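# Hang glass beaker on window-side drying rack peg

## Task

Pick up the glass beaker that sits upside down on the shelved bench by the door, then slide it onto one of the pegs of the drying rack on the shelved bench by the window, far enough that the peg alone supports it. It fails if the beaker ever touches the floor, if it drops more than a few centimetres, or if it is knocked hard, since any of these breaks it. The parked cart, the pedal bin and the stool can be pushed aside. At the end the hands must have released the beaker and moved away from it, and the robot must be upright, neither fallen nor tilted.

## Robot and tools

ROBOT. A Rainbow Robotics RB-Y1 in a physics simulation. It has a two-wheeled base with two rear casters (0.66 m long, 0.58 m wide, front edge 0.10 m ahead of the drive axle), a folding torso (leg), two 7-joint arms with parallel grippers, and a pan/tilt head. Each arm is rated for 3 kg. Something may occasionally nudge a loose object.

FRAMES. Base frame: origin on the floor between the drive wheels, x forward, y left, z up. The chest, left_hand and right_hand poses in results are in this frame. A hand point is the middle of its finger pads; the fingers point along the hand's -z and close along its x. Reported hand positions can be off, more so when the arm is stretched far. The odometry frame is the base frame at scene start. base_odometry only counts wheel turns, so wheel slip reads as travel. Heading is positive to the left, from -3.142 to 3.142.

execute_actions(actions, cameras). actions is a list holding one action or none; an empty list just reports state and images. An action may contain:
- base: exactly one of {"translate_m": d}, a straight drive offset from where the base is now, metres, -3 to 3, forward positive; or {"rotate_rad": d}, a turn-in-place offset, radians, -3.2 to 3.2, left (counter-clockwise seen from above) positive. No sideways motion. A command needing more than 8.667 s is refused.
- joints: a dict of absolute joint targets keyed by name, radians (grippers in metres). Ranges: torso_squat_rad 0 to 1.2 (higher lowers the chest, which stays level); torso_shift_rad -0.3 to 0.6 (positive pushes hips forward); torso_pitch_rad -0.2 to 1.4 (positive bows forward); torso_yaw_rad -1.5 to 1.5 (positive left). Per arm (prefix left_ or right_): shoulder_pitch -2.356 to 2.356 (0 hanging, negative swings forward and up); shoulder_roll left 0 to 3.141 (positive raises outward), right -3.141 to 0 (negative raises outward); shoulder_yaw -2.094 to 2.094 (positive turns a bent forearm leftward, both arms); elbow -2.617 to 0.01 (0 straight, negative bends); forearm_roll -3.141 to 3.141; wrist_pitch -1.57 to 1.919 (negative tips hand forward); hand_roll -2.705 to 2.705 (roll signs counter-clockwise from above on a hanging arm, both arms); gripper_m 0 to 0.1, the gap between pads. head_pan_rad -0.523 to 0.523 relative to the chest, positive left; head_tilt_rad -0.35 to 1.57, positive looks down. Done tolerance is ±0.02 rad, ±0.004 m for grippers.
- speeds: caps for this action only: translate_m 0.05 to 0.4 m/s, rotate_rad 0.1 to 1.509 rad/s (defaults are the top values).
- min_time_s: 0.1 to 8, a minimum duration for each arm and head motion.
All parts start together. A joint or base left out may still be driving to an earlier target. Unknown keys or out-of-range numbers reject the call with no motion. No action exceeds 15 s. Torso combined limits: squat+shift <= 1.52; squat-shift+pitch <= 1.57; shift+0.5 pitch-0.4 squat <= 0.7; shift+0.3 pitch-0.5 squat <= 0.39; breaking one leaves commanded torso joints short and "off_target". Top speeds: arm joints 1 rad/s (wrist-end three 1.5), head 1.5, squat and pitch 0.3, shift 0.15, yaw 0.6, grippers 0.1 m/s.
cameras: list from head_camera, left_wrist_camera, right_wrist_camera, all; omitted or null gives all, [] none. The pictures line gives the image order.

wait(seconds): 0 to 10; commands nothing and returns the same report. zoom_image(camera, region): region [x0, y0, x1, y1] in pixels of that camera's latest full image, at most 504 by 504 (head image 896x504, wrist images 644x364). read_manual(section): only licence texts. finished_scene(scene): ends the given scene for good and reports success; call it only once the beaker hangs and the robot is clear.

RESULTS. base_status and joint_status per motion: "done"; "off_target" (at rest short of target, maybe still pushing); "contact_stop" (torso or arm met firm resistance); "time_out"; "limit_stop_at_<name>"; "stopped_with_arm" (torso halted because an arm contact-stopped); "limit_stop_at_own_body" (guard halted before self-contact; move the arm and torso apart). After contact_stop, time_out or stopped_with_arm, the whole group (torso joints, or one arm's seven joints) drops its targets and holds. Back off a stopped arm first, then the torso, each in its own action. Exception: if both hands hold one object and the torso contact-stops immediately with nothing in the way, resend every arm joint at its reported joint_positions value, then the torso command. "joint command not followed" with a "cause:" line means a self-collision check blocked an arm; such joints read "not_followed" and may be retried on later actions. on_its_own lists uncommanded parts; "held at" is a target, not a position. Base "done" only means the wheels turned, even while slipping. A bent leg hitting furniture can shove the robot backward without odometry noticing. Motor temperatures are listed per arm in joint order; MOTOR HOT appears from 65 °C, and at 80 °C an OVER-TEMPERATURE FAULT brakes the robot ("limit_stop_at_motor_heat"); resend targets afterwards. A torque fault (joint reaching its load limit: shoulder joints 64.4 N m, elbow 33.1, wrist-end joints 23, load included) freezes everything for 10 s and skips the rest of the call. After a stop, later execute_actions, wait and finished_scene calls in that reply are skipped.

GRASP. Command a gripper gap at least 0.005 m narrower than the object; "off_target" is then normal.

AVOID. The base keeps pushing into furniture and the leg can poke past the front edge. Never let the arms strike or press each other, grippers included. Keep heavy loads from far ahead of the wheels, or the robot tips. Move slowly near the glass, never drop it, keep it off the floor. The robot holds its last command while you think.

Each tool is called after "Request:" in YAML: its name, and indented under it one key for each argument.

## Session

Request:
execute_actions:
  actions: []

Scene clock: 0.00 s.
Motor temperatures (°C, as the motors report them): left_arm=[33 36 33 34 37 37 41] | right_arm=[35 32 33 29 38 43 42]
base_odometry: x=+0.000 y=+0.000 heading=+0.000 (m, m, rad; odometry frame)
base_status: not commanded
joint_positions: torso_squat_rad=+0.350 torso_shift_rad=+0.001 torso_pitch_rad=+0.002 torso_yaw_rad=+0.000 left_shoulder_pitch_rad=+0.030 left_shoulder_roll_rad=+0.022 left_shoulder_yaw_rad=+0.046 left_elbow_rad=-0.169 left_forearm_roll_rad=+0.022 left_wrist_pitch_rad=+0.049 left_hand_roll_rad=-0.024 left_gripper_m=+0.101 right_shoulder_pitch_rad=-0.027 right_shoulder_roll_rad=-0.019 right_shoulder_yaw_rad=-0.029 right_elbow_rad=-0.106 right_forearm_roll_rad=-0.006 right_wrist_pitch_rad=+0.018 right_hand_roll_rad=+0.036 right_gripper_m=+0.101 head_pan_rad=+0.000 head_tilt_rad=+0.401
joint_status: not commanded
chest: x=-0.2267 y=-0.0007 z=+1.2475 quat_wxyz=(+1.000, +0.001, +0.001, +0.000) (m; base frame)
left_hand: x=-0.1784 y=+0.2406 z=+0.5638 quat_wxyz=(+0.999, +0.013, -0.045, +0.027) (m; base frame)
right_hand: x=-0.1609 y=-0.2353 z=+0.5653 quat_wxyz=(+0.998, -0.010, -0.056, +0.005) (m; base frame)
pictures: head_camera, left_wrist_camera, right_wrist_camera
Images, in order (width x height): head_camera 896x504, left_wrist_camera 644x364, right_wrist_camera 644x364.

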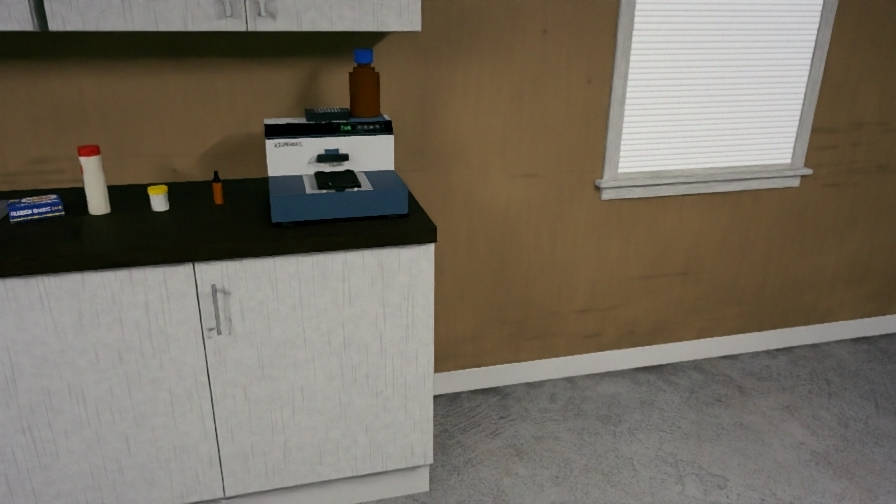

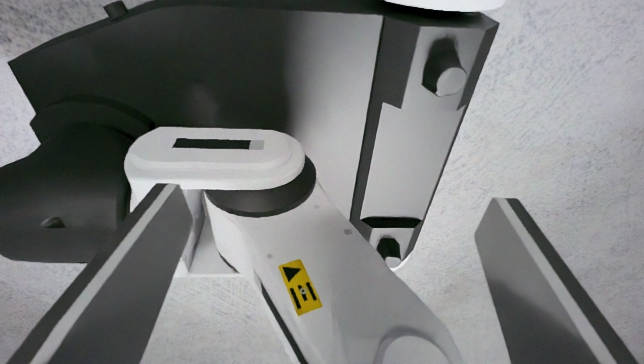

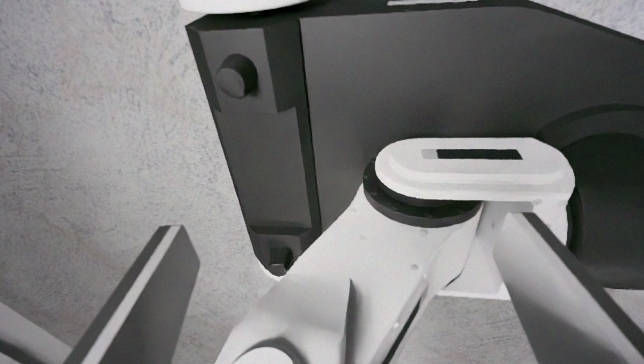

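Request:
execute_actions:
  actions:
    - {"joints":{"head_pan_rad":-0.52,"head_tilt_rad":0.3,"torso_yaw_rad":-0.5}}
  cameras: ["head_camera"]

Request:
execute_actions:
  actions:
    - {"joints":{"head_pan_rad":0.52,"head_tilt_rad":0.3,"torso_yaw_rad":0.5}}
  cameras: ["head_camera"]

Scene clock: 2.03 s.
Motor temperatures (°C, as the motors report them): left_arm=[33 36 33 34 37 37 41] | right_arm=[35 32 33 29 38 43 42]
base_odometry: x=+0.000 y=+0.000 heading=+0.000 (m, m, rad; odometry frame)
base_status: not commanded
joint_positions: torso_squat_rad=+0.350 torso_shift_rad=+0.001 torso_pitch_rad=+0.002 torso_yaw_rad=-0.500 left_shoulder_pitch_rad=+0.030 left_shoulder_roll_rad=+0.022 left_shoulder_yaw_rad=+0.046 left_elbow_rad=-0.169 left_forearm_roll_rad=+0.022 left_wrist_pitch_rad=+0.049 left_hand_roll_rad=-0.024 left_gripper_m=+0.101 right_shoulder_pitch_rad=-0.027 right_shoulder_roll_rad=-0.019 right_shoulder_yaw_rad=-0.029 right_elbow_rad=-0.106 right_forearm_roll_rad=-0.006 right_wrist_pitch_rad=+0.018 right_hand_roll_rad=+0.036 right_gripper_m=+0.101 head_pan_rad=-0.520 head_tilt_rad=+0.300
joint_status: all done
chest: x=-0.2268 y=-0.0007 z=+1.2475 quat_wxyz=(+0.969, +0.000, +0.001, -0.247) (m; base frame)
left_hand: x=-0.0690 y=+0.1873 z=+0.5636 quat_wxyz=(+0.974, +0.001, -0.047, -0.221) (m; base frame)
right_hand: x=-0.2820 y=-0.2386 z=+0.5655 quat_wxyz=(+0.969, -0.024, -0.051, -0.242) (m; base frame)
pictures: head_camera
camera_calibration (this result's frames):
head_camera: T_world_to_cam=[[-0.841372, -0.540276, 0.0139637, -0.206781], [-0.167927, 0.23678, -0.956941, 1.41123], [0.513706, -0.807488, -0.289947, 0.46555], [0, 0, 0, 1]] pos_world=[-0.176151, -0.0699445, 1.48834]
Images, in order (width x height): head_camera 896x504.

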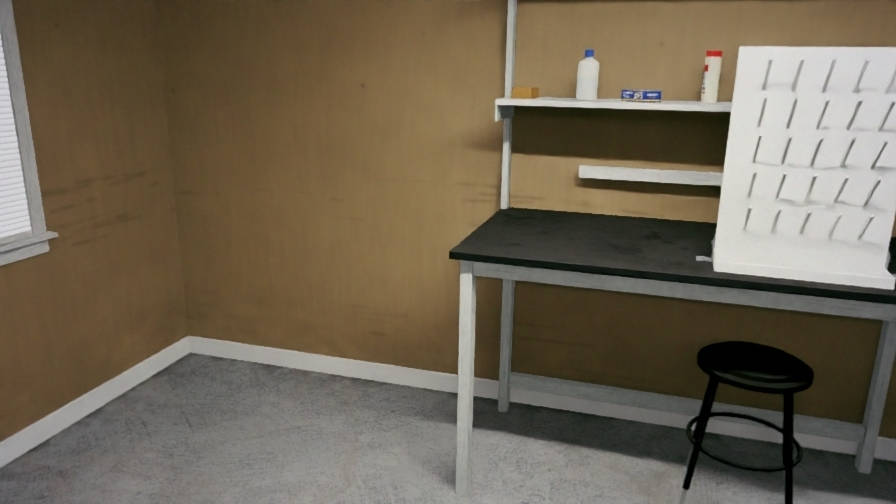

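Scene clock: 4.50 s.
Motor temperatures (°C, as the motors report them): left_arm=[33 36 33 34 37 37 41] | right_arm=[35 32 33 29 38 43 42]
base_odometry: x=+0.000 y=+0.000 heading=+0.000 (m, m, rad; odometry frame)
base_status: not commanded
joint_positions: torso_squat_rad=+0.350 torso_shift_rad=+0.001 torso_pitch_rad=+0.002 torso_yaw_rad=+0.500 left_shoulder_pitch_rad=+0.030 left_shoulder_roll_rad=+0.022 left_shoulder_yaw_rad=+0.046 left_elbow_rad=-0.169 left_forearm_roll_rad=+0.022 left_wrist_pitch_rad=+0.049 left_hand_roll_rad=-0.024 left_gripper_m=+0.101 right_shoulder_pitch_rad=-0.027 right_shoulder_roll_rad=-0.019 right_shoulder_yaw_rad=-0.029 right_elbow_rad=-0.106 right_forearm_roll_rad=-0.006 right_wrist_pitch_rad=+0.018 right_hand_roll_rad=+0.036 right_gripper_m=+0.101 head_pan_rad=+0.520 head_tilt_rad=+0.300
joint_status: all done
chest: x=-0.2268 y=-0.0007 z=+1.2475 quat_wxyz=(+0.969, +0.001, +0.001, +0.247) (m; base frame)
left_hand: x=-0.2999 y=+0.2348 z=+0.5640 quat_wxyz=(+0.961, +0.024, -0.041, +0.273) (m; base frame)
right_hand: x=-0.0563 y=-0.1744 z=+0.5652 quat_wxyz=(+0.966, +0.005, -0.057, +0.252) (m; base frame)
pictures: head_camera
camera_calibration (this result's frames):
head_camera: T_world_to_cam=[[0.86234, -0.50621, 0.0109914, 0.161427], [-0.13681, -0.253851, -0.957519, 1.41825], [0.487496, 0.824204, -0.28816, 0.45891], [0, 0, 0, 1]] pos_world=[-0.16889, 0.0635044, 1.48847]
Images, in order (width x height): head_camera 896x504.

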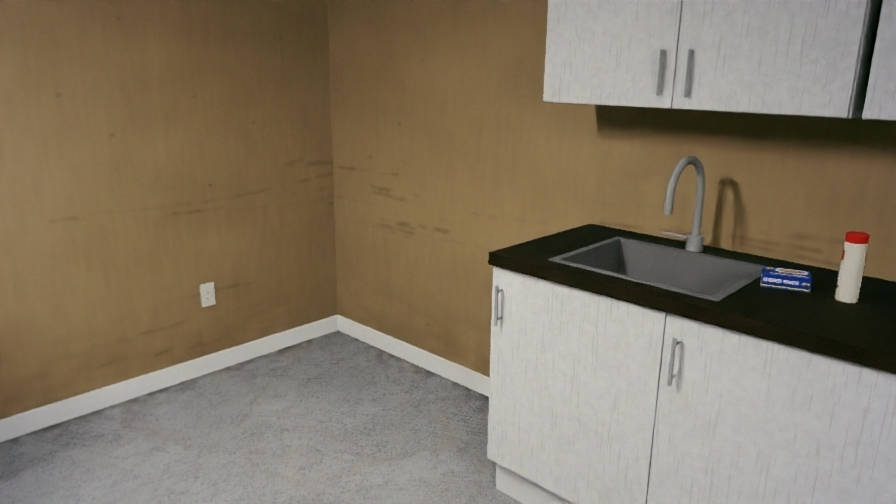

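Request:
execute_actions:
  actions:
    - {"base":{"rotate_rad":1.1},"joints":{"head_tilt_rad":0.35}}
  cameras: ["head_camera"]

Request:
execute_actions:
  actions:
    - {"base":{"rotate_rad":1.1}}
  cameras: ["head_camera"]

Scene clock: 8.27 s.
Motor temperatures (°C, as the motors report them): left_arm=[33 36 33 34 37 37 41] | right_arm=[35 32 33 29 38 43 42]
base_odometry: x=+0.000 y=+0.000 heading=+1.099 (m, m, rad; odometry frame)
base_status: done
joint_positions: torso_squat_rad=+0.350 torso_shift_rad=+0.001 torso_pitch_rad=+0.002 torso_yaw_rad=+0.500 left_shoulder_pitch_rad=+0.030 left_shoulder_roll_rad=+0.022 left_shoulder_yaw_rad=+0.046 left_elbow_rad=-0.169 left_forearm_roll_rad=+0.022 left_wrist_pitch_rad=+0.049 left_hand_roll_rad=-0.024 left_gripper_m=+0.101 right_shoulder_pitch_rad=-0.027 right_shoulder_roll_rad=-0.019 right_shoulder_yaw_rad=-0.029 right_elbow_rad=-0.106 right_forearm_roll_rad=-0.006 right_wrist_pitch_rad=+0.018 right_hand_roll_rad=+0.036 right_gripper_m=+0.101 head_pan_rad=+0.520 head_tilt_rad=+0.350
joint_status: all done
chest: x=-0.2268 y=-0.0007 z=+1.2475 quat_wxyz=(+0.969, +0.001, +0.001, +0.247) (m; base frame)
left_hand: x=-0.2999 y=+0.2349 z=+0.5640 quat_wxyz=(+0.961, +0.024, -0.041, +0.273) (m; base frame)
right_hand: x=-0.0563 y=-0.1744 z=+0.5652 quat_wxyz=(+0.966, +0.005, -0.057, +0.252) (m; base frame)
pictures: head_camera
camera_calibration (this result's frames):
head_camera: T_world_to_cam=[[0.862666, -0.505675, 0.0099783, 0.162954], [-0.161585, -0.294247, -0.941971, 1.391], [0.479267, 0.810994, -0.335547, 0.525932], [0, 0, 0, 1]] pos_world=[-0.167871, 0.0651723, 1.48513]
Images, in order (width x height): head_camera 896x504.

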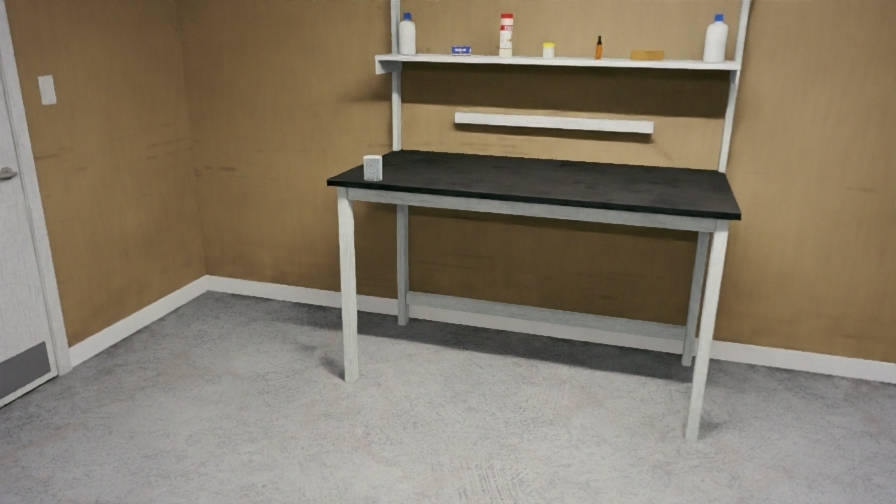

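Scene clock: 11.90 s.
Motor temperatures (°C, as the motors report them): left_arm=[33 36 33 34 37 37 41] | right_arm=[35 32 33 29 38 43 42]
base_odometry: x=+0.000 y=+0.000 heading=+2.199 (m, m, rad; odometry frame)
base_status: done
joint_positions: torso_squat_rad=+0.350 torso_shift_rad=+0.001 torso_pitch_rad=+0.002 torso_yaw_rad=+0.500 left_shoulder_pitch_rad=+0.030 left_shoulder_roll_rad=+0.022 left_shoulder_yaw_rad=+0.046 left_elbow_rad=-0.169 left_forearm_roll_rad=+0.022 left_wrist_pitch_rad=+0.049 left_hand_roll_rad=-0.024 left_gripper_m=+0.101 right_shoulder_pitch_rad=-0.027 right_shoulder_roll_rad=-0.019 right_shoulder_yaw_rad=-0.029 right_elbow_rad=-0.106 right_forearm_roll_rad=-0.006 right_wrist_pitch_rad=+0.018 right_hand_roll_rad=+0.036 right_gripper_m=+0.101 head_pan_rad=+0.520 head_tilt_rad=+0.350
joint_status: not commanded
chest: x=-0.2268 y=-0.0007 z=+1.2475 quat_wxyz=(+0.969, +0.001, +0.001, +0.247) (m; base frame)
left_hand: x=-0.2999 y=+0.2349 z=+0.5640 quat_wxyz=(+0.961, +0.024, -0.041, +0.273) (m; base frame)
right_hand: x=-0.0563 y=-0.1744 z=+0.5652 quat_wxyz=(+0.966, +0.005, -0.057, +0.252) (m; base frame)
pictures: head_camera
camera_calibration (this result's frames):
head_camera: T_world_to_cam=[[0.862666, -0.505675, 0.00999481, 0.162945], [-0.161586, -0.294278, -0.941961, 1.391], [0.479267, 0.810983, -0.335574, 0.525947], [0, 0, 0, 1]] pos_world=[-0.167871, 0.065203, 1.48513]
Images, in order (width x height): head_camera 896x504.

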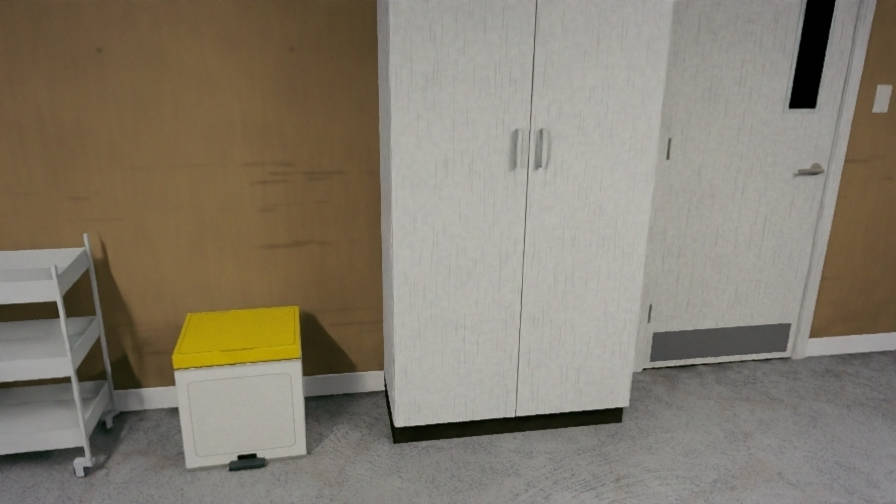

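Request:
execute_actions:
  actions:
    - {"base":{"translate_m":1.6},"joints":{"head_pan_rad":0.2,"head_tilt_rad":0.55,"torso_yaw_rad":0,"torso_squat_rad":0.05}}
  cameras: ["head_camera"]

Scene clock: 20.63 s.
Motor temperatures (°C, as the motors report them): left_arm=[33 36 33 34 37 37 41] | right_arm=[35 32 33 29 38 43 42]
base_odometry: x=-0.941 y=+1.294 heading=+2.200 (m, m, rad; odometry frame)
base_status: done
joint_positions: torso_squat_rad=+0.050 torso_shift_rad=+0.001 torso_pitch_rad=+0.002 torso_yaw_rad=+0.000 left_shoulder_pitch_rad=+0.030 left_shoulder_roll_rad=+0.022 left_shoulder_yaw_rad=+0.046 left_elbow_rad=-0.169 left_forearm_roll_rad=+0.022 left_wrist_pitch_rad=+0.049 left_hand_roll_rad=-0.024 left_gripper_m=+0.101 right_shoulder_pitch_rad=-0.027 right_shoulder_roll_rad=-0.019 right_shoulder_yaw_rad=-0.029 right_elbow_rad=-0.106 right_forearm_roll_rad=-0.006 right_wrist_pitch_rad=+0.018 right_hand_roll_rad=+0.036 right_gripper_m=+0.101 head_pan_rad=+0.200 head_tilt_rad=+0.550
joint_status: all done
chest: x=-0.2266 y=-0.0007 z=+1.2891 quat_wxyz=(+1.000, +0.001, +0.001, +0.000) (m; base frame)
left_hand: x=-0.1783 y=+0.2405 z=+0.6053 quat_wxyz=(+0.999, +0.013, -0.045, +0.026) (m; base frame)
right_hand: x=-0.1609 y=-0.2353 z=+0.6068 quat_wxyz=(+0.998, -0.010, -0.056, +0.005) (m; base frame)
pictures: head_camera
camera_calibration (this result's frames):
head_camera: T_world_to_cam=[[0.220811, -0.975296, 0.00627309, 0.0287274], [-0.503472, -0.119492, -0.855709, 1.22934], [0.835319, 0.185791, -0.51742, 0.89001], [0, 0, 0, 1]] pos_world=[-0.130849, 0.00955742, 1.51228]
Images, in order (width x height): head_camera 896x504.

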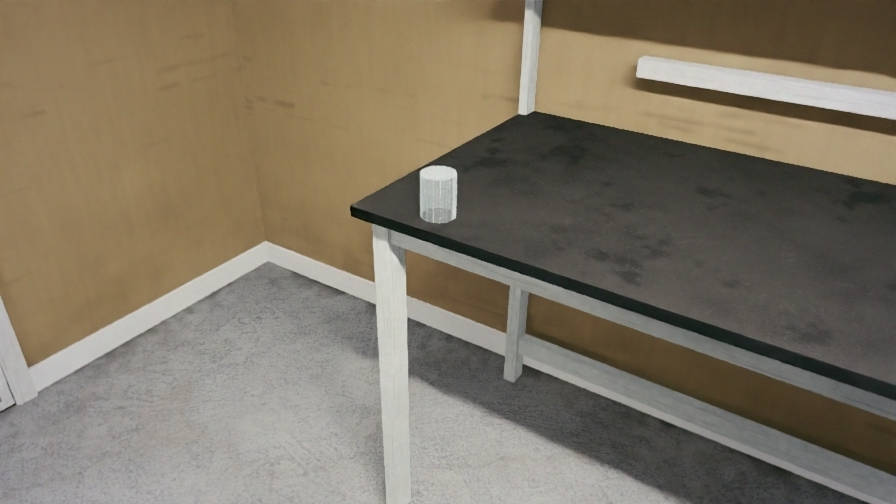

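Request:
execute_actions:
  actions:
    - {"base":{"rotate_rad":0.058},"joints":{"left_shoulder_pitch_rad":-1.22,"left_shoulder_roll_rad":0.225,"left_shoulder_yaw_rad":0.327,"left_elbow_rad":-0.55,"left_forearm_roll_rad":0,"left_wrist_pitch_rad":1.75,"left_hand_roll_rad":0,"head_tilt_rad":0.7}}
  cameras: []

Request:
execute_actions:
  actions:
    - {"base":{"translate_m":0.55},"joints":{"head_pan_rad":0.3}}
  cameras: ["head_camera","left_wrist_camera"]

Scene clock: 23.13 s.
Motor temperatures (°C, as the motors report them): left_arm=[33 36 33 34 37 37 41] | right_arm=[35 32 33 29 38 43 42]
base_odometry: x=-0.941 y=+1.294 heading=+2.256 (m, m, rad; odometry frame)
base_status: done
joint_positions: torso_squat_rad=+0.050 torso_shift_rad=+0.001 torso_pitch_rad=+0.002 torso_yaw_rad=+0.000 left_shoulder_pitch_rad=-1.220 left_shoulder_roll_rad=+0.225 left_shoulder_yaw_rad=+0.327 left_elbow_rad=-0.550 left_forearm_roll_rad=+0.000 left_wrist_pitch_rad=+1.750 left_hand_roll_rad=+0.000 left_gripper_m=+0.101 right_shoulder_pitch_rad=-0.027 right_shoulder_roll_rad=-0.019 right_shoulder_yaw_rad=-0.029 right_elbow_rad=-0.106 right_forearm_roll_rad=-0.006 right_wrist_pitch_rad=+0.018 right_hand_roll_rad=+0.036 right_gripper_m=+0.101 head_pan_rad=+0.200 head_tilt_rad=+0.700
joint_status: all done
chest: x=-0.2267 y=-0.0007 z=+1.2891 quat_wxyz=(+1.000, +0.001, +0.001, +0.000) (m; base frame)
left_hand: x=+0.2988 y=+0.2196 z=+1.0816 quat_wxyz=(+1.000, +0.001, +0.001, +0.000) (m; base frame)
right_hand: x=-0.1609 y=-0.2354 z=+0.6068 quat_wxyz=(+0.998, -0.010, -0.056, +0.005) (m; base frame)
pictures: none
No camera images: the call's "cameras" was empty. Leave "cameras" out to get every camera's image.

Scene clock: 26.07 s.
Motor temperatures (°C, as the motors report them): left_arm=[34 36 33 34 37 37 41] | right_arm=[35 32 33 29 38 43 42]
base_odometry: x=-1.289 y=+1.720 heading=+2.257 (m, m, rad; odometry frame)
base_status: done
joint_positions: torso_squat_rad=+0.050 torso_shift_rad=+0.001 torso_pitch_rad=+0.002 torso_yaw_rad=+0.000 left_shoulder_pitch_rad=-1.220 left_shoulder_roll_rad=+0.225 left_shoulder_yaw_rad=+0.327 left_elbow_rad=-0.550 left_forearm_roll_rad=+0.000 left_wrist_pitch_rad=+1.750 left_hand_roll_rad=+0.000 left_gripper_m=+0.101 right_shoulder_pitch_rad=-0.027 right_shoulder_roll_rad=-0.019 right_shoulder_yaw_rad=-0.029 right_elbow_rad=-0.106 right_forearm_roll_rad=-0.006 right_wrist_pitch_rad=+0.018 right_hand_roll_rad=+0.036 right_gripper_m=+0.101 head_pan_rad=+0.300 head_tilt_rad=+0.700
joint_status: all done
chest: x=-0.2267 y=-0.0007 z=+1.2891 quat_wxyz=(+1.000, +0.000, +0.001, +0.000) (m; base frame)
left_hand: x=+0.2987 y=+0.2196 z=+1.0815 quat_wxyz=(+1.000, +0.001, +0.001, +0.000) (m; base frame)
right_hand: x=-0.1609 y=-0.2353 z=+0.6068 quat_wxyz=(+0.998, -0.010, -0.056, +0.005) (m; base frame)
pictures: head_camera, left_wrist_camera
camera_calibration (this result's frames):
head_camera: T_world_to_cam=[[0.317827, -0.948145, 0.00271034, 0.0539142], [-0.605495, -0.205166, -0.768949, 1.07921], [0.729631, 0.242752, -0.639304, 1.04999], [0, 0, 0, 1]] pos_world=[-0.129785, 0.0176484, 1.50098]
left_wrist_camera: T_world_to_cam=[[0.99784, 0.0163685, -0.0636261, -0.229345], [0.0545281, -0.746541, 0.663101, -0.540448], [-0.0366455, -0.665138, -0.745821, 1.05469], [0, 0, 0, 1]] pos_world=[0.296969, 0.301802, 1.13039]
Images, in order (width x height): head_camera 896x504, left_wrist_camera 644x364.

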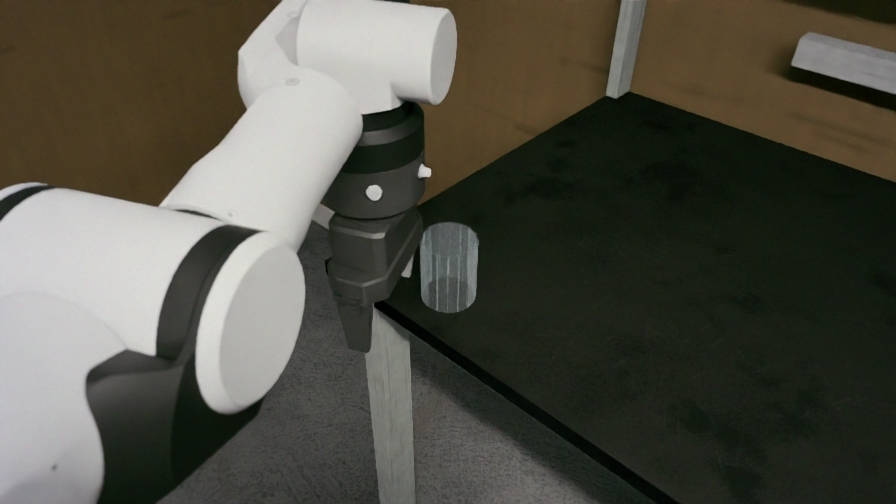

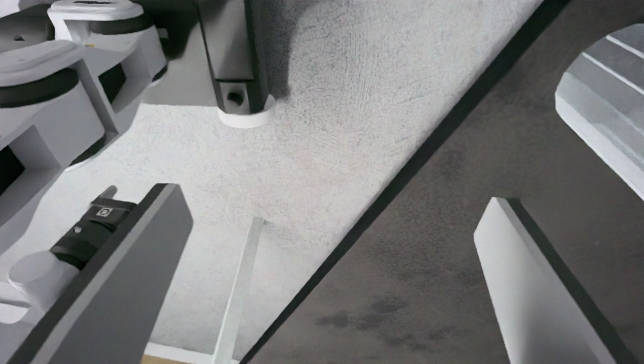

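Request:
execute_actions:
  actions:
    - {"base":{"translate_m":0.175},"joints":{"head_tilt_rad":0.8},"speeds":{"translate_m":0.2}}
  cameras: ["head_camera","left_wrist_camera"]

Scene clock: 28.60 s.
Motor temperatures (°C, as the motors report them): left_arm=[34 36 33 34 37 37 41] | right_arm=[35 32 33 29 38 43 42]
base_odometry: x=-1.400 y=+1.855 heading=+2.257 (m, m, rad; odometry frame)
base_status: done
joint_positions: torso_squat_rad=+0.050 torso_shift_rad=+0.001 torso_pitch_rad=+0.002 torso_yaw_rad=+0.000 left_shoulder_pitch_rad=-1.220 left_shoulder_roll_rad=+0.225 left_shoulder_yaw_rad=+0.327 left_elbow_rad=-0.550 left_forearm_roll_rad=+0.000 left_wrist_pitch_rad=+1.750 left_hand_roll_rad=+0.000 left_gripper_m=+0.101 right_shoulder_pitch_rad=-0.027 right_shoulder_roll_rad=-0.019 right_shoulder_yaw_rad=-0.029 right_elbow_rad=-0.106 right_forearm_roll_rad=-0.006 right_wrist_pitch_rad=+0.018 right_hand_roll_rad=+0.036 right_gripper_m=+0.101 head_pan_rad=+0.300 head_tilt_rad=+0.800
joint_status: all done
chest: x=-0.2266 y=-0.0007 z=+1.2891 quat_wxyz=(+1.000, +0.000, +0.001, +0.000) (m; base frame)
left_hand: x=+0.2987 y=+0.2196 z=+1.0815 quat_wxyz=(+1.000, +0.001, +0.001, +0.000) (m; base frame)
right_hand: x=-0.1609 y=-0.2354 z=+0.6068 quat_wxyz=(+0.998, -0.010, -0.056, +0.005) (m; base frame)
pictures: head_camera, left_wrist_camera
camera_calibration (this result's frames):
head_camera: T_world_to_cam=[[0.318116, -0.948052, 0.000338223, 0.057496], [-0.675761, -0.226999, -0.701298, 0.964118], [0.664944, 0.222865, -0.712868, 1.14628], [0, 0, 0, 1]] pos_world=[-0.12899, 0.0178971, 1.49326]
left_wrist_camera: T_world_to_cam=[[0.997837, 0.0163726, -0.0636682, -0.229317], [0.0545592, -0.74654, 0.6631, -0.540446], [-0.0366742, -0.665139, -0.745818, 1.05469], [0, 0, 0, 1]] pos_world=[0.296987, 0.301804, 1.13037]
Images, in order (width x height): head_camera 896x504, left_wrist_camera 644x364.

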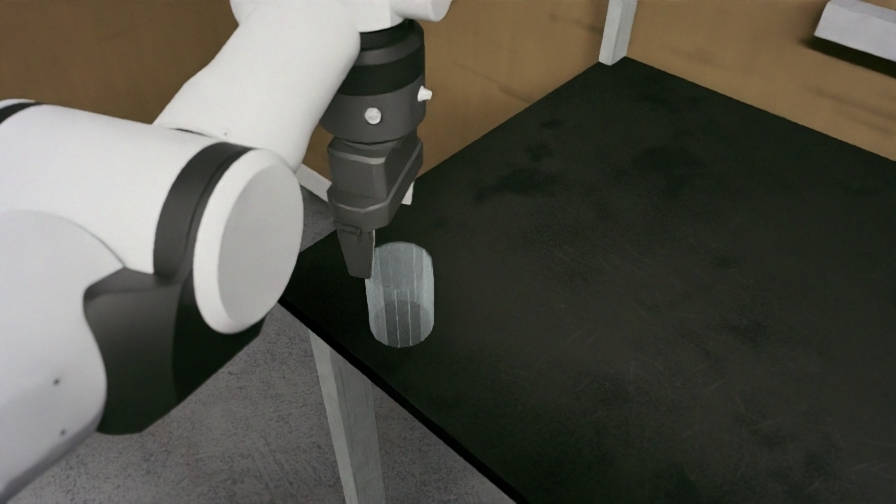

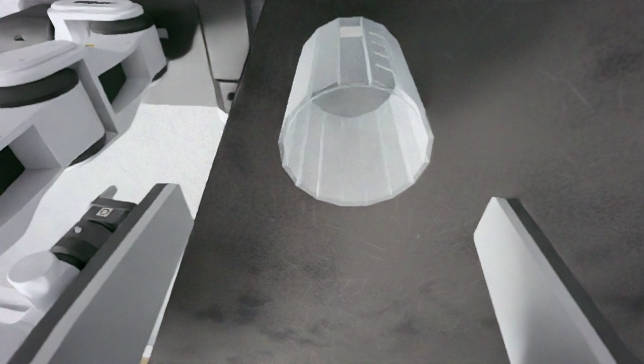

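Request:
execute_actions:
  actions:
    - {"base":{"translate_m":0.009},"joints":{"torso_squat_rad":0.36,"torso_yaw_rad":-0.012}}
  cameras: ["left_wrist_camera"]

Scene clock: 31.23 s.
Motor temperatures (°C, as the motors report them): left_arm=[34 36 33 34 37 37 41] | right_arm=[35 32 33 29 38 43 42]
base_odometry: x=-1.406 y=+1.862 heading=+2.258 (m, m, rad; odometry frame)
base_status: done
joint_positions: torso_squat_rad=+0.360 torso_shift_rad=+0.001 torso_pitch_rad=+0.002 torso_yaw_rad=-0.012 left_shoulder_pitch_rad=-1.220 left_shoulder_roll_rad=+0.225 left_shoulder_yaw_rad=+0.327 left_elbow_rad=-0.550 left_forearm_roll_rad=+0.000 left_wrist_pitch_rad=+1.750 left_hand_roll_rad=+0.000 left_gripper_m=+0.101 right_shoulder_pitch_rad=-0.027 right_shoulder_roll_rad=-0.019 right_shoulder_yaw_rad=-0.029 right_elbow_rad=-0.106 right_forearm_roll_rad=-0.006 right_wrist_pitch_rad=+0.018 right_hand_roll_rad=+0.036 right_gripper_m=+0.101 head_pan_rad=+0.300 head_tilt_rad=+0.800
joint_status: all done
chest: x=-0.2268 y=-0.0007 z=+1.2451 quat_wxyz=(+1.000, +0.000, +0.001, -0.006) (m; base frame)
left_hand: x=+0.3012 y=+0.2134 z=+1.0376 quat_wxyz=(+1.000, +0.001, +0.001, -0.006) (m; base frame)
right_hand: x=-0.1637 y=-0.2361 z=+0.5629 quat_wxyz=(+0.998, -0.010, -0.056, -0.001) (m; base frame)
pictures: left_wrist_camera
camera_calibration (this result's frames):
left_wrist_camera: T_world_to_cam=[[0.997976, 0.0045214, -0.0634273, -0.232189], [0.0455306, -0.74712, 0.663128, -0.513325], [-0.0443896, -0.664674, -0.745814, 1.02013], [0, 0, 0, 1]] pos_world=[0.300374, 0.295587, 1.0865]
Images, in order (width x height): left_wrist_camera 644x364.

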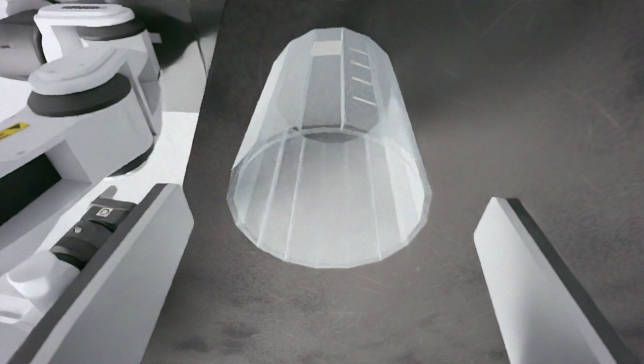

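Request:
execute_actions:
  actions:
    - {"joints":{"torso_squat_rad":0.525}}
  cameras: ["left_wrist_camera","head_camera"]

Request:
execute_actions:
  actions:
    - {"joints":{"left_gripper_m":0.058}}
  cameras: ["left_wrist_camera"]

Scene clock: 32.90 s.
Motor temperatures (°C, as the motors report them): left_arm=[34 36 33 35 37 37 41] | right_arm=[35 32 33 29 38 43 42]
base_odometry: x=-1.406 y=+1.862 heading=+2.258 (m, m, rad; odometry frame)
base_status: not commanded
joint_positions: torso_squat_rad=+0.525 torso_shift_rad=+0.001 torso_pitch_rad=+0.002 torso_yaw_rad=-0.012 left_shoulder_pitch_rad=-1.220 left_shoulder_roll_rad=+0.225 left_shoulder_yaw_rad=+0.327 left_elbow_rad=-0.550 left_forearm_roll_rad=+0.000 left_wrist_pitch_rad=+1.750 left_hand_roll_rad=+0.000 left_gripper_m=+0.101 right_shoulder_pitch_rad=-0.027 right_shoulder_roll_rad=-0.019 right_shoulder_yaw_rad=-0.029 right_elbow_rad=-0.106 right_forearm_roll_rad=-0.006 right_wrist_pitch_rad=+0.018 right_hand_roll_rad=+0.036 right_gripper_m=+0.101 head_pan_rad=+0.300 head_tilt_rad=+0.800
joint_status: all done
chest: x=-0.2269 y=-0.0007 z=+1.1957 quat_wxyz=(+1.000, +0.000, +0.001, -0.006) (m; base frame)
left_hand: x=+0.3011 y=+0.2134 z=+0.9882 quat_wxyz=(+1.000, +0.001, +0.001, -0.006) (m; base frame)
right_hand: x=-0.1637 y=-0.2361 z=+0.5135 quat_wxyz=(+0.998, -0.010, -0.056, -0.001) (m; base frame)
pictures: head_camera, left_wrist_camera
camera_calibration (this result's frames):
head_camera: T_world_to_cam=[[0.306833, -0.951763, 0.000434954, 0.0549825], [-0.678249, -0.218977, -0.701447, 0.898074], [0.667707, 0.214932, -0.712722, 1.08031], [0, 0, 0, 1]] pos_world=[-0.129082, 0.016795, 1.39989]
left_wrist_camera: T_world_to_cam=[[0.997973, 0.00453223, -0.0634708, -0.235222], [0.0455676, -0.74712, 0.663125, -0.480532], [-0.0444149, -0.664673, -0.745813, 0.983296], [0, 0, 0, 1]] pos_world=[0.300315, 0.295622, 1.03708]
Images, in order (width x height): head_camera 896x504, left_wrist_camera 644x364.

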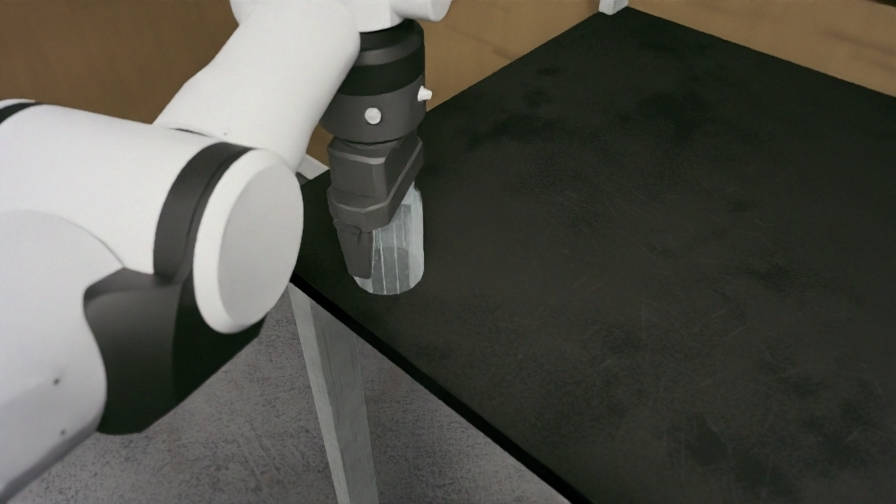

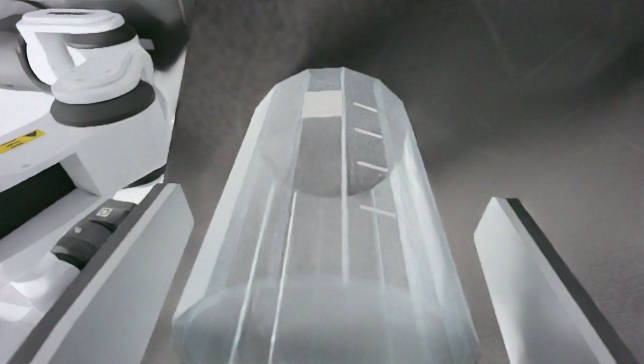

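Scene clock: 33.80 s.
Motor temperatures (°C, as the motors report them): left_arm=[34 36 33 35 37 37 41] | right_arm=[35 32 33 29 38 43 42]
base_odometry: x=-1.406 y=+1.862 heading=+2.258 (m, m, rad; odometry frame)
base_status: not commanded
joint_positions: torso_squat_rad=+0.525 torso_shift_rad=+0.001 torso_pitch_rad=+0.002 torso_yaw_rad=-0.012 left_shoulder_pitch_rad=-1.220 left_shoulder_roll_rad=+0.225 left_shoulder_yaw_rad=+0.327 left_elbow_rad=-0.550 left_forearm_roll_rad=+0.000 left_wrist_pitch_rad=+1.750 left_hand_roll_rad=+0.000 left_gripper_m=+0.071 right_shoulder_pitch_rad=-0.027 right_shoulder_roll_rad=-0.019 right_shoulder_yaw_rad=-0.029 right_elbow_rad=-0.106 right_forearm_roll_rad=-0.006 right_wrist_pitch_rad=+0.018 right_hand_roll_rad=+0.036 right_gripper_m=+0.101 head_pan_rad=+0.300 head_tilt_rad=+0.800
joint_status: left_gripper_m off_target (ended at +0.071, target +0.058)
chest: x=-0.2269 y=-0.0007 z=+1.1957 quat_wxyz=(+1.000, +0.000, +0.001, -0.006) (m; base frame)
left_hand: x=+0.3011 y=+0.2134 z=+0.9882 quat_wxyz=(+1.000, +0.001, +0.001, -0.006) (m; base frame)
right_hand: x=-0.1637 y=-0.2361 z=+0.5135 quat_wxyz=(+0.998, -0.010, -0.056, -0.001) (m; base frame)
pictures: left_wrist_camera
camera_calibration (this result's frames):
left_wrist_camera: T_world_to_cam=[[0.997975, 0.00452535, -0.0634488, -0.235248], [0.0455478, -0.74712, 0.663127, -0.480539], [-0.044403, -0.664674, -0.745813, 0.9833], [0, 0, 0, 1]] pos_world=[0.30032, 0.295618, 1.03709]
Images, in order (width x height): left_wrist_camera 644x364.

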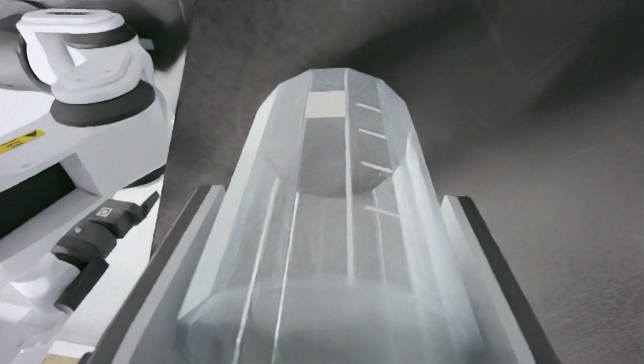

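Request:
execute_actions:
  actions:
    - {"joints":{"torso_squat_rad":0.35,"torso_yaw_rad":0}}
  cameras: []

Request:
execute_actions:
  actions:
    - {"base":{"translate_m":-0.4},"joints":{"torso_squat_rad":0.05}}
  cameras: ["left_wrist_camera"]

Request:
execute_actions:
  actions:
    - {"base":{"rotate_rad":2.67},"joints":{"head_pan_rad":0,"head_tilt_rad":0.3}}
  cameras: ["head_camera"]

Scene clock: 36.27 s.
Motor temperatures (°C, as the motors report them): left_arm=[34 36 33 35 37 37 41] | right_arm=[35 32 33 29 38 43 42]
base_odometry: x=-1.406 y=+1.862 heading=+2.258 (m, m, rad; odometry frame)
base_status: not commanded
joint_positions: torso_squat_rad=+0.350 torso_shift_rad=+0.001 torso_pitch_rad=+0.002 torso_yaw_rad=+0.000 left_shoulder_pitch_rad=-1.220 left_shoulder_roll_rad=+0.225 left_shoulder_yaw_rad=+0.327 left_elbow_rad=-0.550 left_forearm_roll_rad=+0.000 left_wrist_pitch_rad=+1.750 left_hand_roll_rad=+0.000 left_gripper_m=+0.071 right_shoulder_pitch_rad=-0.027 right_shoulder_roll_rad=-0.019 right_shoulder_yaw_rad=-0.029 right_elbow_rad=-0.106 right_forearm_roll_rad=-0.006 right_wrist_pitch_rad=+0.018 right_hand_roll_rad=+0.036 right_gripper_m=+0.101 head_pan_rad=+0.300 head_tilt_rad=+0.800
joint_status: all done
chest: x=-0.2266 y=-0.0007 z=+1.2475 quat_wxyz=(+1.000, +0.000, +0.001, +0.000) (m; base frame)
left_hand: x=+0.2987 y=+0.2196 z=+1.0398 quat_wxyz=(+1.000, +0.001, +0.001, +0.000) (m; base frame)
right_hand: x=-0.1610 y=-0.2353 z=+0.5653 quat_wxyz=(+0.998, -0.010, -0.056, +0.005) (m; base frame)
pictures: none
No camera images: the call's "cameras" was empty. Leave "cameras" out to get every camera's image.

Scene clock: 39.17 s.
Motor temperatures (°C, as the motors report them): left_arm=[34 36 33 35 37 37 41] | right_arm=[35 32 33 29 38 43 42]
base_odometry: x=-1.152 y=+1.553 heading=+2.259 (m, m, rad; odometry frame)
base_status: done
joint_positions: torso_squat_rad=+0.050 torso_shift_rad=+0.001 torso_pitch_rad=+0.002 torso_yaw_rad=+0.000 left_shoulder_pitch_rad=-1.220 left_shoulder_roll_rad=+0.225 left_shoulder_yaw_rad=+0.327 left_elbow_rad=-0.550 left_forearm_roll_rad=+0.000 left_wrist_pitch_rad=+1.750 left_hand_roll_rad=+0.000 left_gripper_m=+0.071 right_shoulder_pitch_rad=-0.027 right_shoulder_roll_rad=-0.019 right_shoulder_yaw_rad=-0.029 right_elbow_rad=-0.106 right_forearm_roll_rad=-0.006 right_wrist_pitch_rad=+0.018 right_hand_roll_rad=+0.036 right_gripper_m=+0.101 head_pan_rad=+0.300 head_tilt_rad=+0.800
joint_status: all done
chest: x=-0.2267 y=-0.0007 z=+1.2891 quat_wxyz=(+1.000, +0.000, +0.001, +0.000) (m; base frame)
left_hand: x=+0.2986 y=+0.2196 z=+1.0814 quat_wxyz=(+1.000, +0.001, +0.001, +0.000) (m; base frame)
right_hand: x=-0.1610 y=-0.2354 z=+0.6068 quat_wxyz=(+0.998, -0.010, -0.056, +0.005) (m; base frame)
pictures: left_wrist_camera
camera_calibration (this result's frames):
left_wrist_camera: T_world_to_cam=[[0.997823, 0.0163684, -0.0638894, -0.228954], [0.0547035, -0.746533, 0.663096, -0.540423], [-0.0368417, -0.665148, -0.745803, 1.05465], [0, 0, 0, 1]] pos_world=[0.296874, 0.301805, 1.13029]
Images, in order (width x height): left_wrist_camera 644x364.

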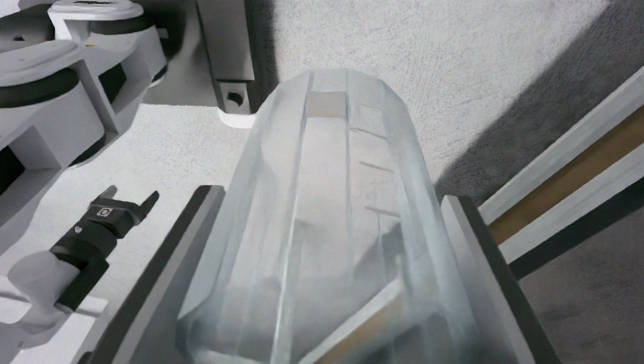

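Scene clock: 44.13 s.
Motor temperatures (°C, as the motors report them): left_arm=[34 36 33 35 37 37 41] | right_arm=[35 32 33 29 38 43 42]
base_odometry: x=-1.152 y=+1.553 heading=-1.355 (m, m, rad; odometry frame)
base_status: done
joint_positions: torso_squat_rad=+0.050 torso_shift_rad=+0.001 torso_pitch_rad=+0.002 torso_yaw_rad=+0.000 left_shoulder_pitch_rad=-1.220 left_shoulder_roll_rad=+0.225 left_shoulder_yaw_rad=+0.327 left_elbow_rad=-0.550 left_forearm_roll_rad=+0.000 left_wrist_pitch_rad=+1.750 left_hand_roll_rad=+0.000 left_gripper_m=+0.071 right_shoulder_pitch_rad=-0.027 right_shoulder_roll_rad=-0.019 right_shoulder_yaw_rad=-0.029 right_elbow_rad=-0.106 right_forearm_roll_rad=-0.006 right_wrist_pitch_rad=+0.018 right_hand_roll_rad=+0.036 right_gripper_m=+0.101 head_pan_rad=+0.000 head_tilt_rad=+0.300
joint_status: all done
chest: x=-0.2268 y=-0.0007 z=+1.2891 quat_wxyz=(+1.000, +0.000, +0.001, +0.000) (m; base frame)
left_hand: x=+0.2986 y=+0.2197 z=+1.0814 quat_wxyz=(+1.000, +0.001, +0.001, +0.000) (m; base frame)
right_hand: x=-0.1610 y=-0.2354 z=+0.6068 quat_wxyz=(+0.998, -0.010, -0.056, +0.005) (m; base frame)
pictures: head_camera
camera_calibration (this result's frames):
head_camera: T_world_to_cam=[[0.0200035, -0.999727, 0.0120505, -0.020861], [-0.28957, -0.0173295, -0.957, 1.42392], [0.956948, 0.0156539, -0.289838, 0.575941], [0, 0, 0, 1]] pos_world=[-0.138404, -0.00519521, 1.52987]
Images, in order (width x height): head_camera 896x504.

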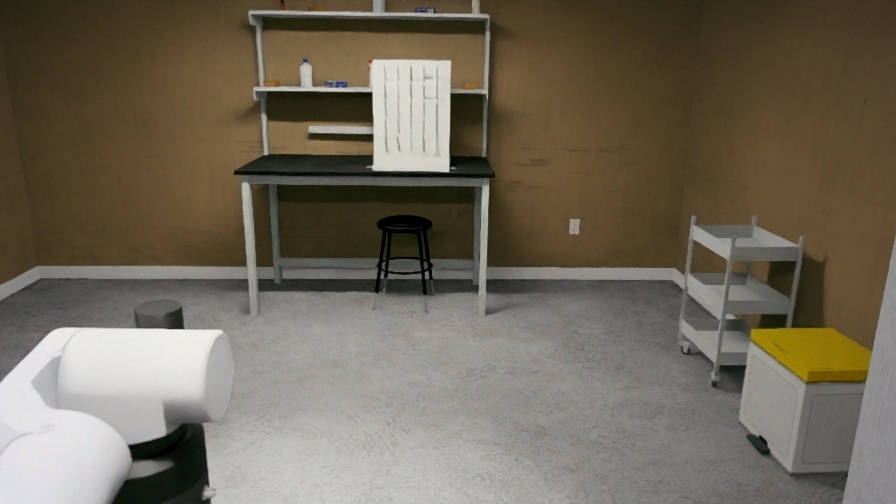

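Request:
execute_actions:
  actions:
    - {"base":{"translate_m":2.7},"joints":{"left_shoulder_pitch_rad":-0.318,"left_shoulder_roll_rad":0.03,"left_shoulder_yaw_rad":0.107,"left_elbow_rad":-1.4,"left_wrist_pitch_rad":1.5,"head_pan_rad":0.2,"head_tilt_rad":0.3},"min_time_s":2}
  cameras: ["head_camera"]

Scene clock: 52.97 s.
Motor temperatures (°C, as the motors report them): left_arm=[34 36 33 35 37 37 41] | right_arm=[35 32 33 29 38 43 42]
base_odometry: x=-0.572 y=-1.084 heading=-1.354 (m, m, rad; odometry frame)
base_status: done
joint_positions: torso_squat_rad=+0.050 torso_shift_rad=+0.001 torso_pitch_rad=+0.002 torso_yaw_rad=+0.000 left_shoulder_pitch_rad=-0.318 left_shoulder_roll_rad=+0.030 left_shoulder_yaw_rad=+0.107 left_elbow_rad=-1.400 left_forearm_roll_rad=+0.000 left_wrist_pitch_rad=+1.500 left_hand_roll_rad=+0.000 left_gripper_m=+0.071 right_shoulder_pitch_rad=-0.027 right_shoulder_roll_rad=-0.019 right_shoulder_yaw_rad=-0.029 right_elbow_rad=-0.106 right_forearm_roll_rad=-0.006 right_wrist_pitch_rad=+0.018 right_hand_roll_rad=+0.036 right_gripper_m=+0.101 head_pan_rad=+0.200 head_tilt_rad=+0.300
joint_status: all done
chest: x=-0.2266 y=-0.0007 z=+1.2891 quat_wxyz=(+1.000, +0.000, +0.001, +0.000) (m; base frame)
left_hand: x=+0.1881 y=+0.2277 z=+0.8909 quat_wxyz=(+0.995, +0.007, -0.100, +0.001) (m; base frame)
right_hand: x=-0.1609 y=-0.2354 z=+0.6069 quat_wxyz=(+0.998, -0.010, -0.056, +0.005) (m; base frame)
pictures: head_camera
camera_calibration (this result's frames):
head_camera: T_world_to_cam=[[0.218097, -0.975857, 0.0117052, 0.0201386], [-0.2803, -0.0741246, -0.957046, 1.42587], [0.934808, 0.205448, -0.289699, 0.571264], [0, 0, 0, 1]] pos_world=[-0.138744, 0.00797912, 1.52988]
Images, in order (width x height): head_camera 896x504.

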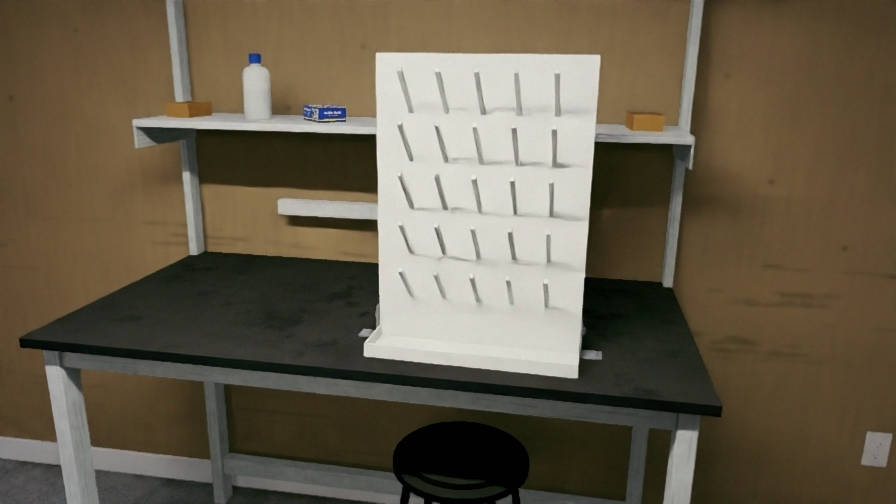

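Request:
zoom_image:
  camera: "head_camera"
  region: [340, 40, 640, 390]

Region (340, 40, 640, 390) of head_camera's 896x504 image, scaled by 1.440, with more detail than that image has; it fills the left 432 columns of this view, and the rest is white.

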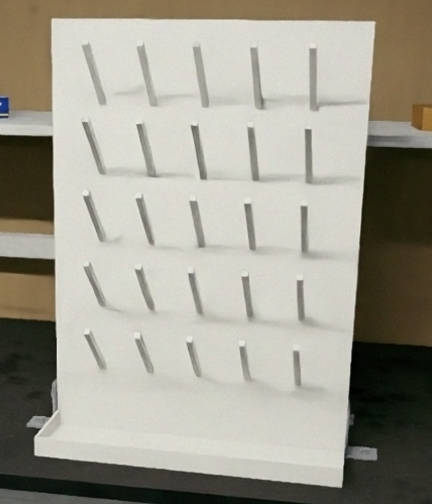

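Request:
execute_actions:
  actions:
    - {"base":{"translate_m":0.5},"joints":{"left_shoulder_pitch_rad":-2.122,"left_shoulder_roll_rad":0.537,"left_shoulder_yaw_rad":0.296,"left_elbow_rad":-0.45,"left_wrist_pitch_rad":1.85,"head_pan_rad":0.35,"head_tilt_rad":0.0},"speeds":{"translate_m":0.3}}
  cameras: ["head_camera","left_wrist_camera"]

Scene clock: 85.57 s.
Motor temperatures (°C, as the motors report them): left_arm=[34 36 33 35 37 37 41] | right_arm=[35 32 33 29 38 43 42]
base_odometry: x=-0.464 y=-1.572 heading=-1.353 (m, m, rad; odometry frame)
base_status: done
joint_positions: torso_squat_rad=+0.050 torso_shift_rad=+0.001 torso_pitch_rad=+0.002 torso_yaw_rad=+0.000 left_shoulder_pitch_rad=-2.122 left_shoulder_roll_rad=+0.537 left_shoulder_yaw_rad=+0.296 left_elbow_rad=-0.450 left_forearm_roll_rad=+0.000 left_wrist_pitch_rad=+1.850 left_hand_roll_rad=+0.000 left_gripper_m=+0.071 right_shoulder_pitch_rad=-0.027 right_shoulder_roll_rad=-0.019 right_shoulder_yaw_rad=-0.029 right_elbow_rad=-0.106 right_forearm_roll_rad=-0.006 right_wrist_pitch_rad=+0.018 right_hand_roll_rad=+0.036 right_gripper_m=+0.101 head_pan_rad=+0.350 head_tilt_rad=+0.000
joint_status: all done
chest: x=-0.2266 y=-0.0007 z=+1.2891 quat_wxyz=(+1.000, +0.000, +0.001, +0.000) (m; base frame)
left_hand: x=+0.3038 y=+0.2187 z=+1.5797 quat_wxyz=(+0.931, +0.000, -0.365, +0.000) (m; base frame)
right_hand: x=-0.1608 y=-0.2354 z=+0.6068 quat_wxyz=(+0.998, -0.010, -0.056, +0.005) (m; base frame)
pictures: head_camera, left_wrist_camera
camera_calibration (this result's frames):
head_camera: T_world_to_cam=[[0.357084, -0.933922, 0.01676, 0.0409975], [0.0117296, -0.0134581, -0.999841, 1.54929], [0.933999, 0.357224, 0.00614886, 0.130572], [0, 0, 0, 1]] pos_world=[-0.154766, 0.0124958, 1.54756]
left_wrist_camera: T_world_to_cam=[[0.773529, 0.0150535, 0.633582, -1.23572], [-0.413117, -0.746158, 0.522095, -0.507028], [0.480612, -0.665599, -0.570956, 0.992573], [0, 0, 0, 1]] pos_world=[0.269361, 0.300935, 1.61436]
Images, in order (width x height): head_camera 896x504, left_wrist_camera 644x364.

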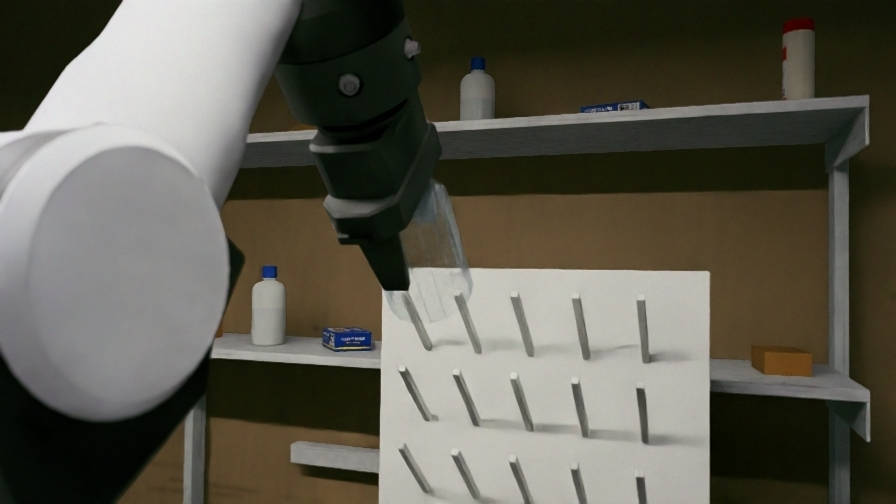

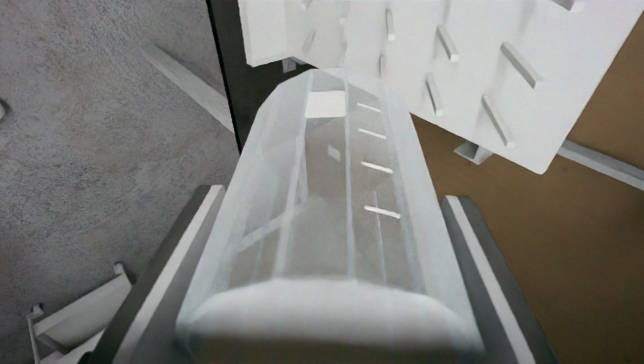

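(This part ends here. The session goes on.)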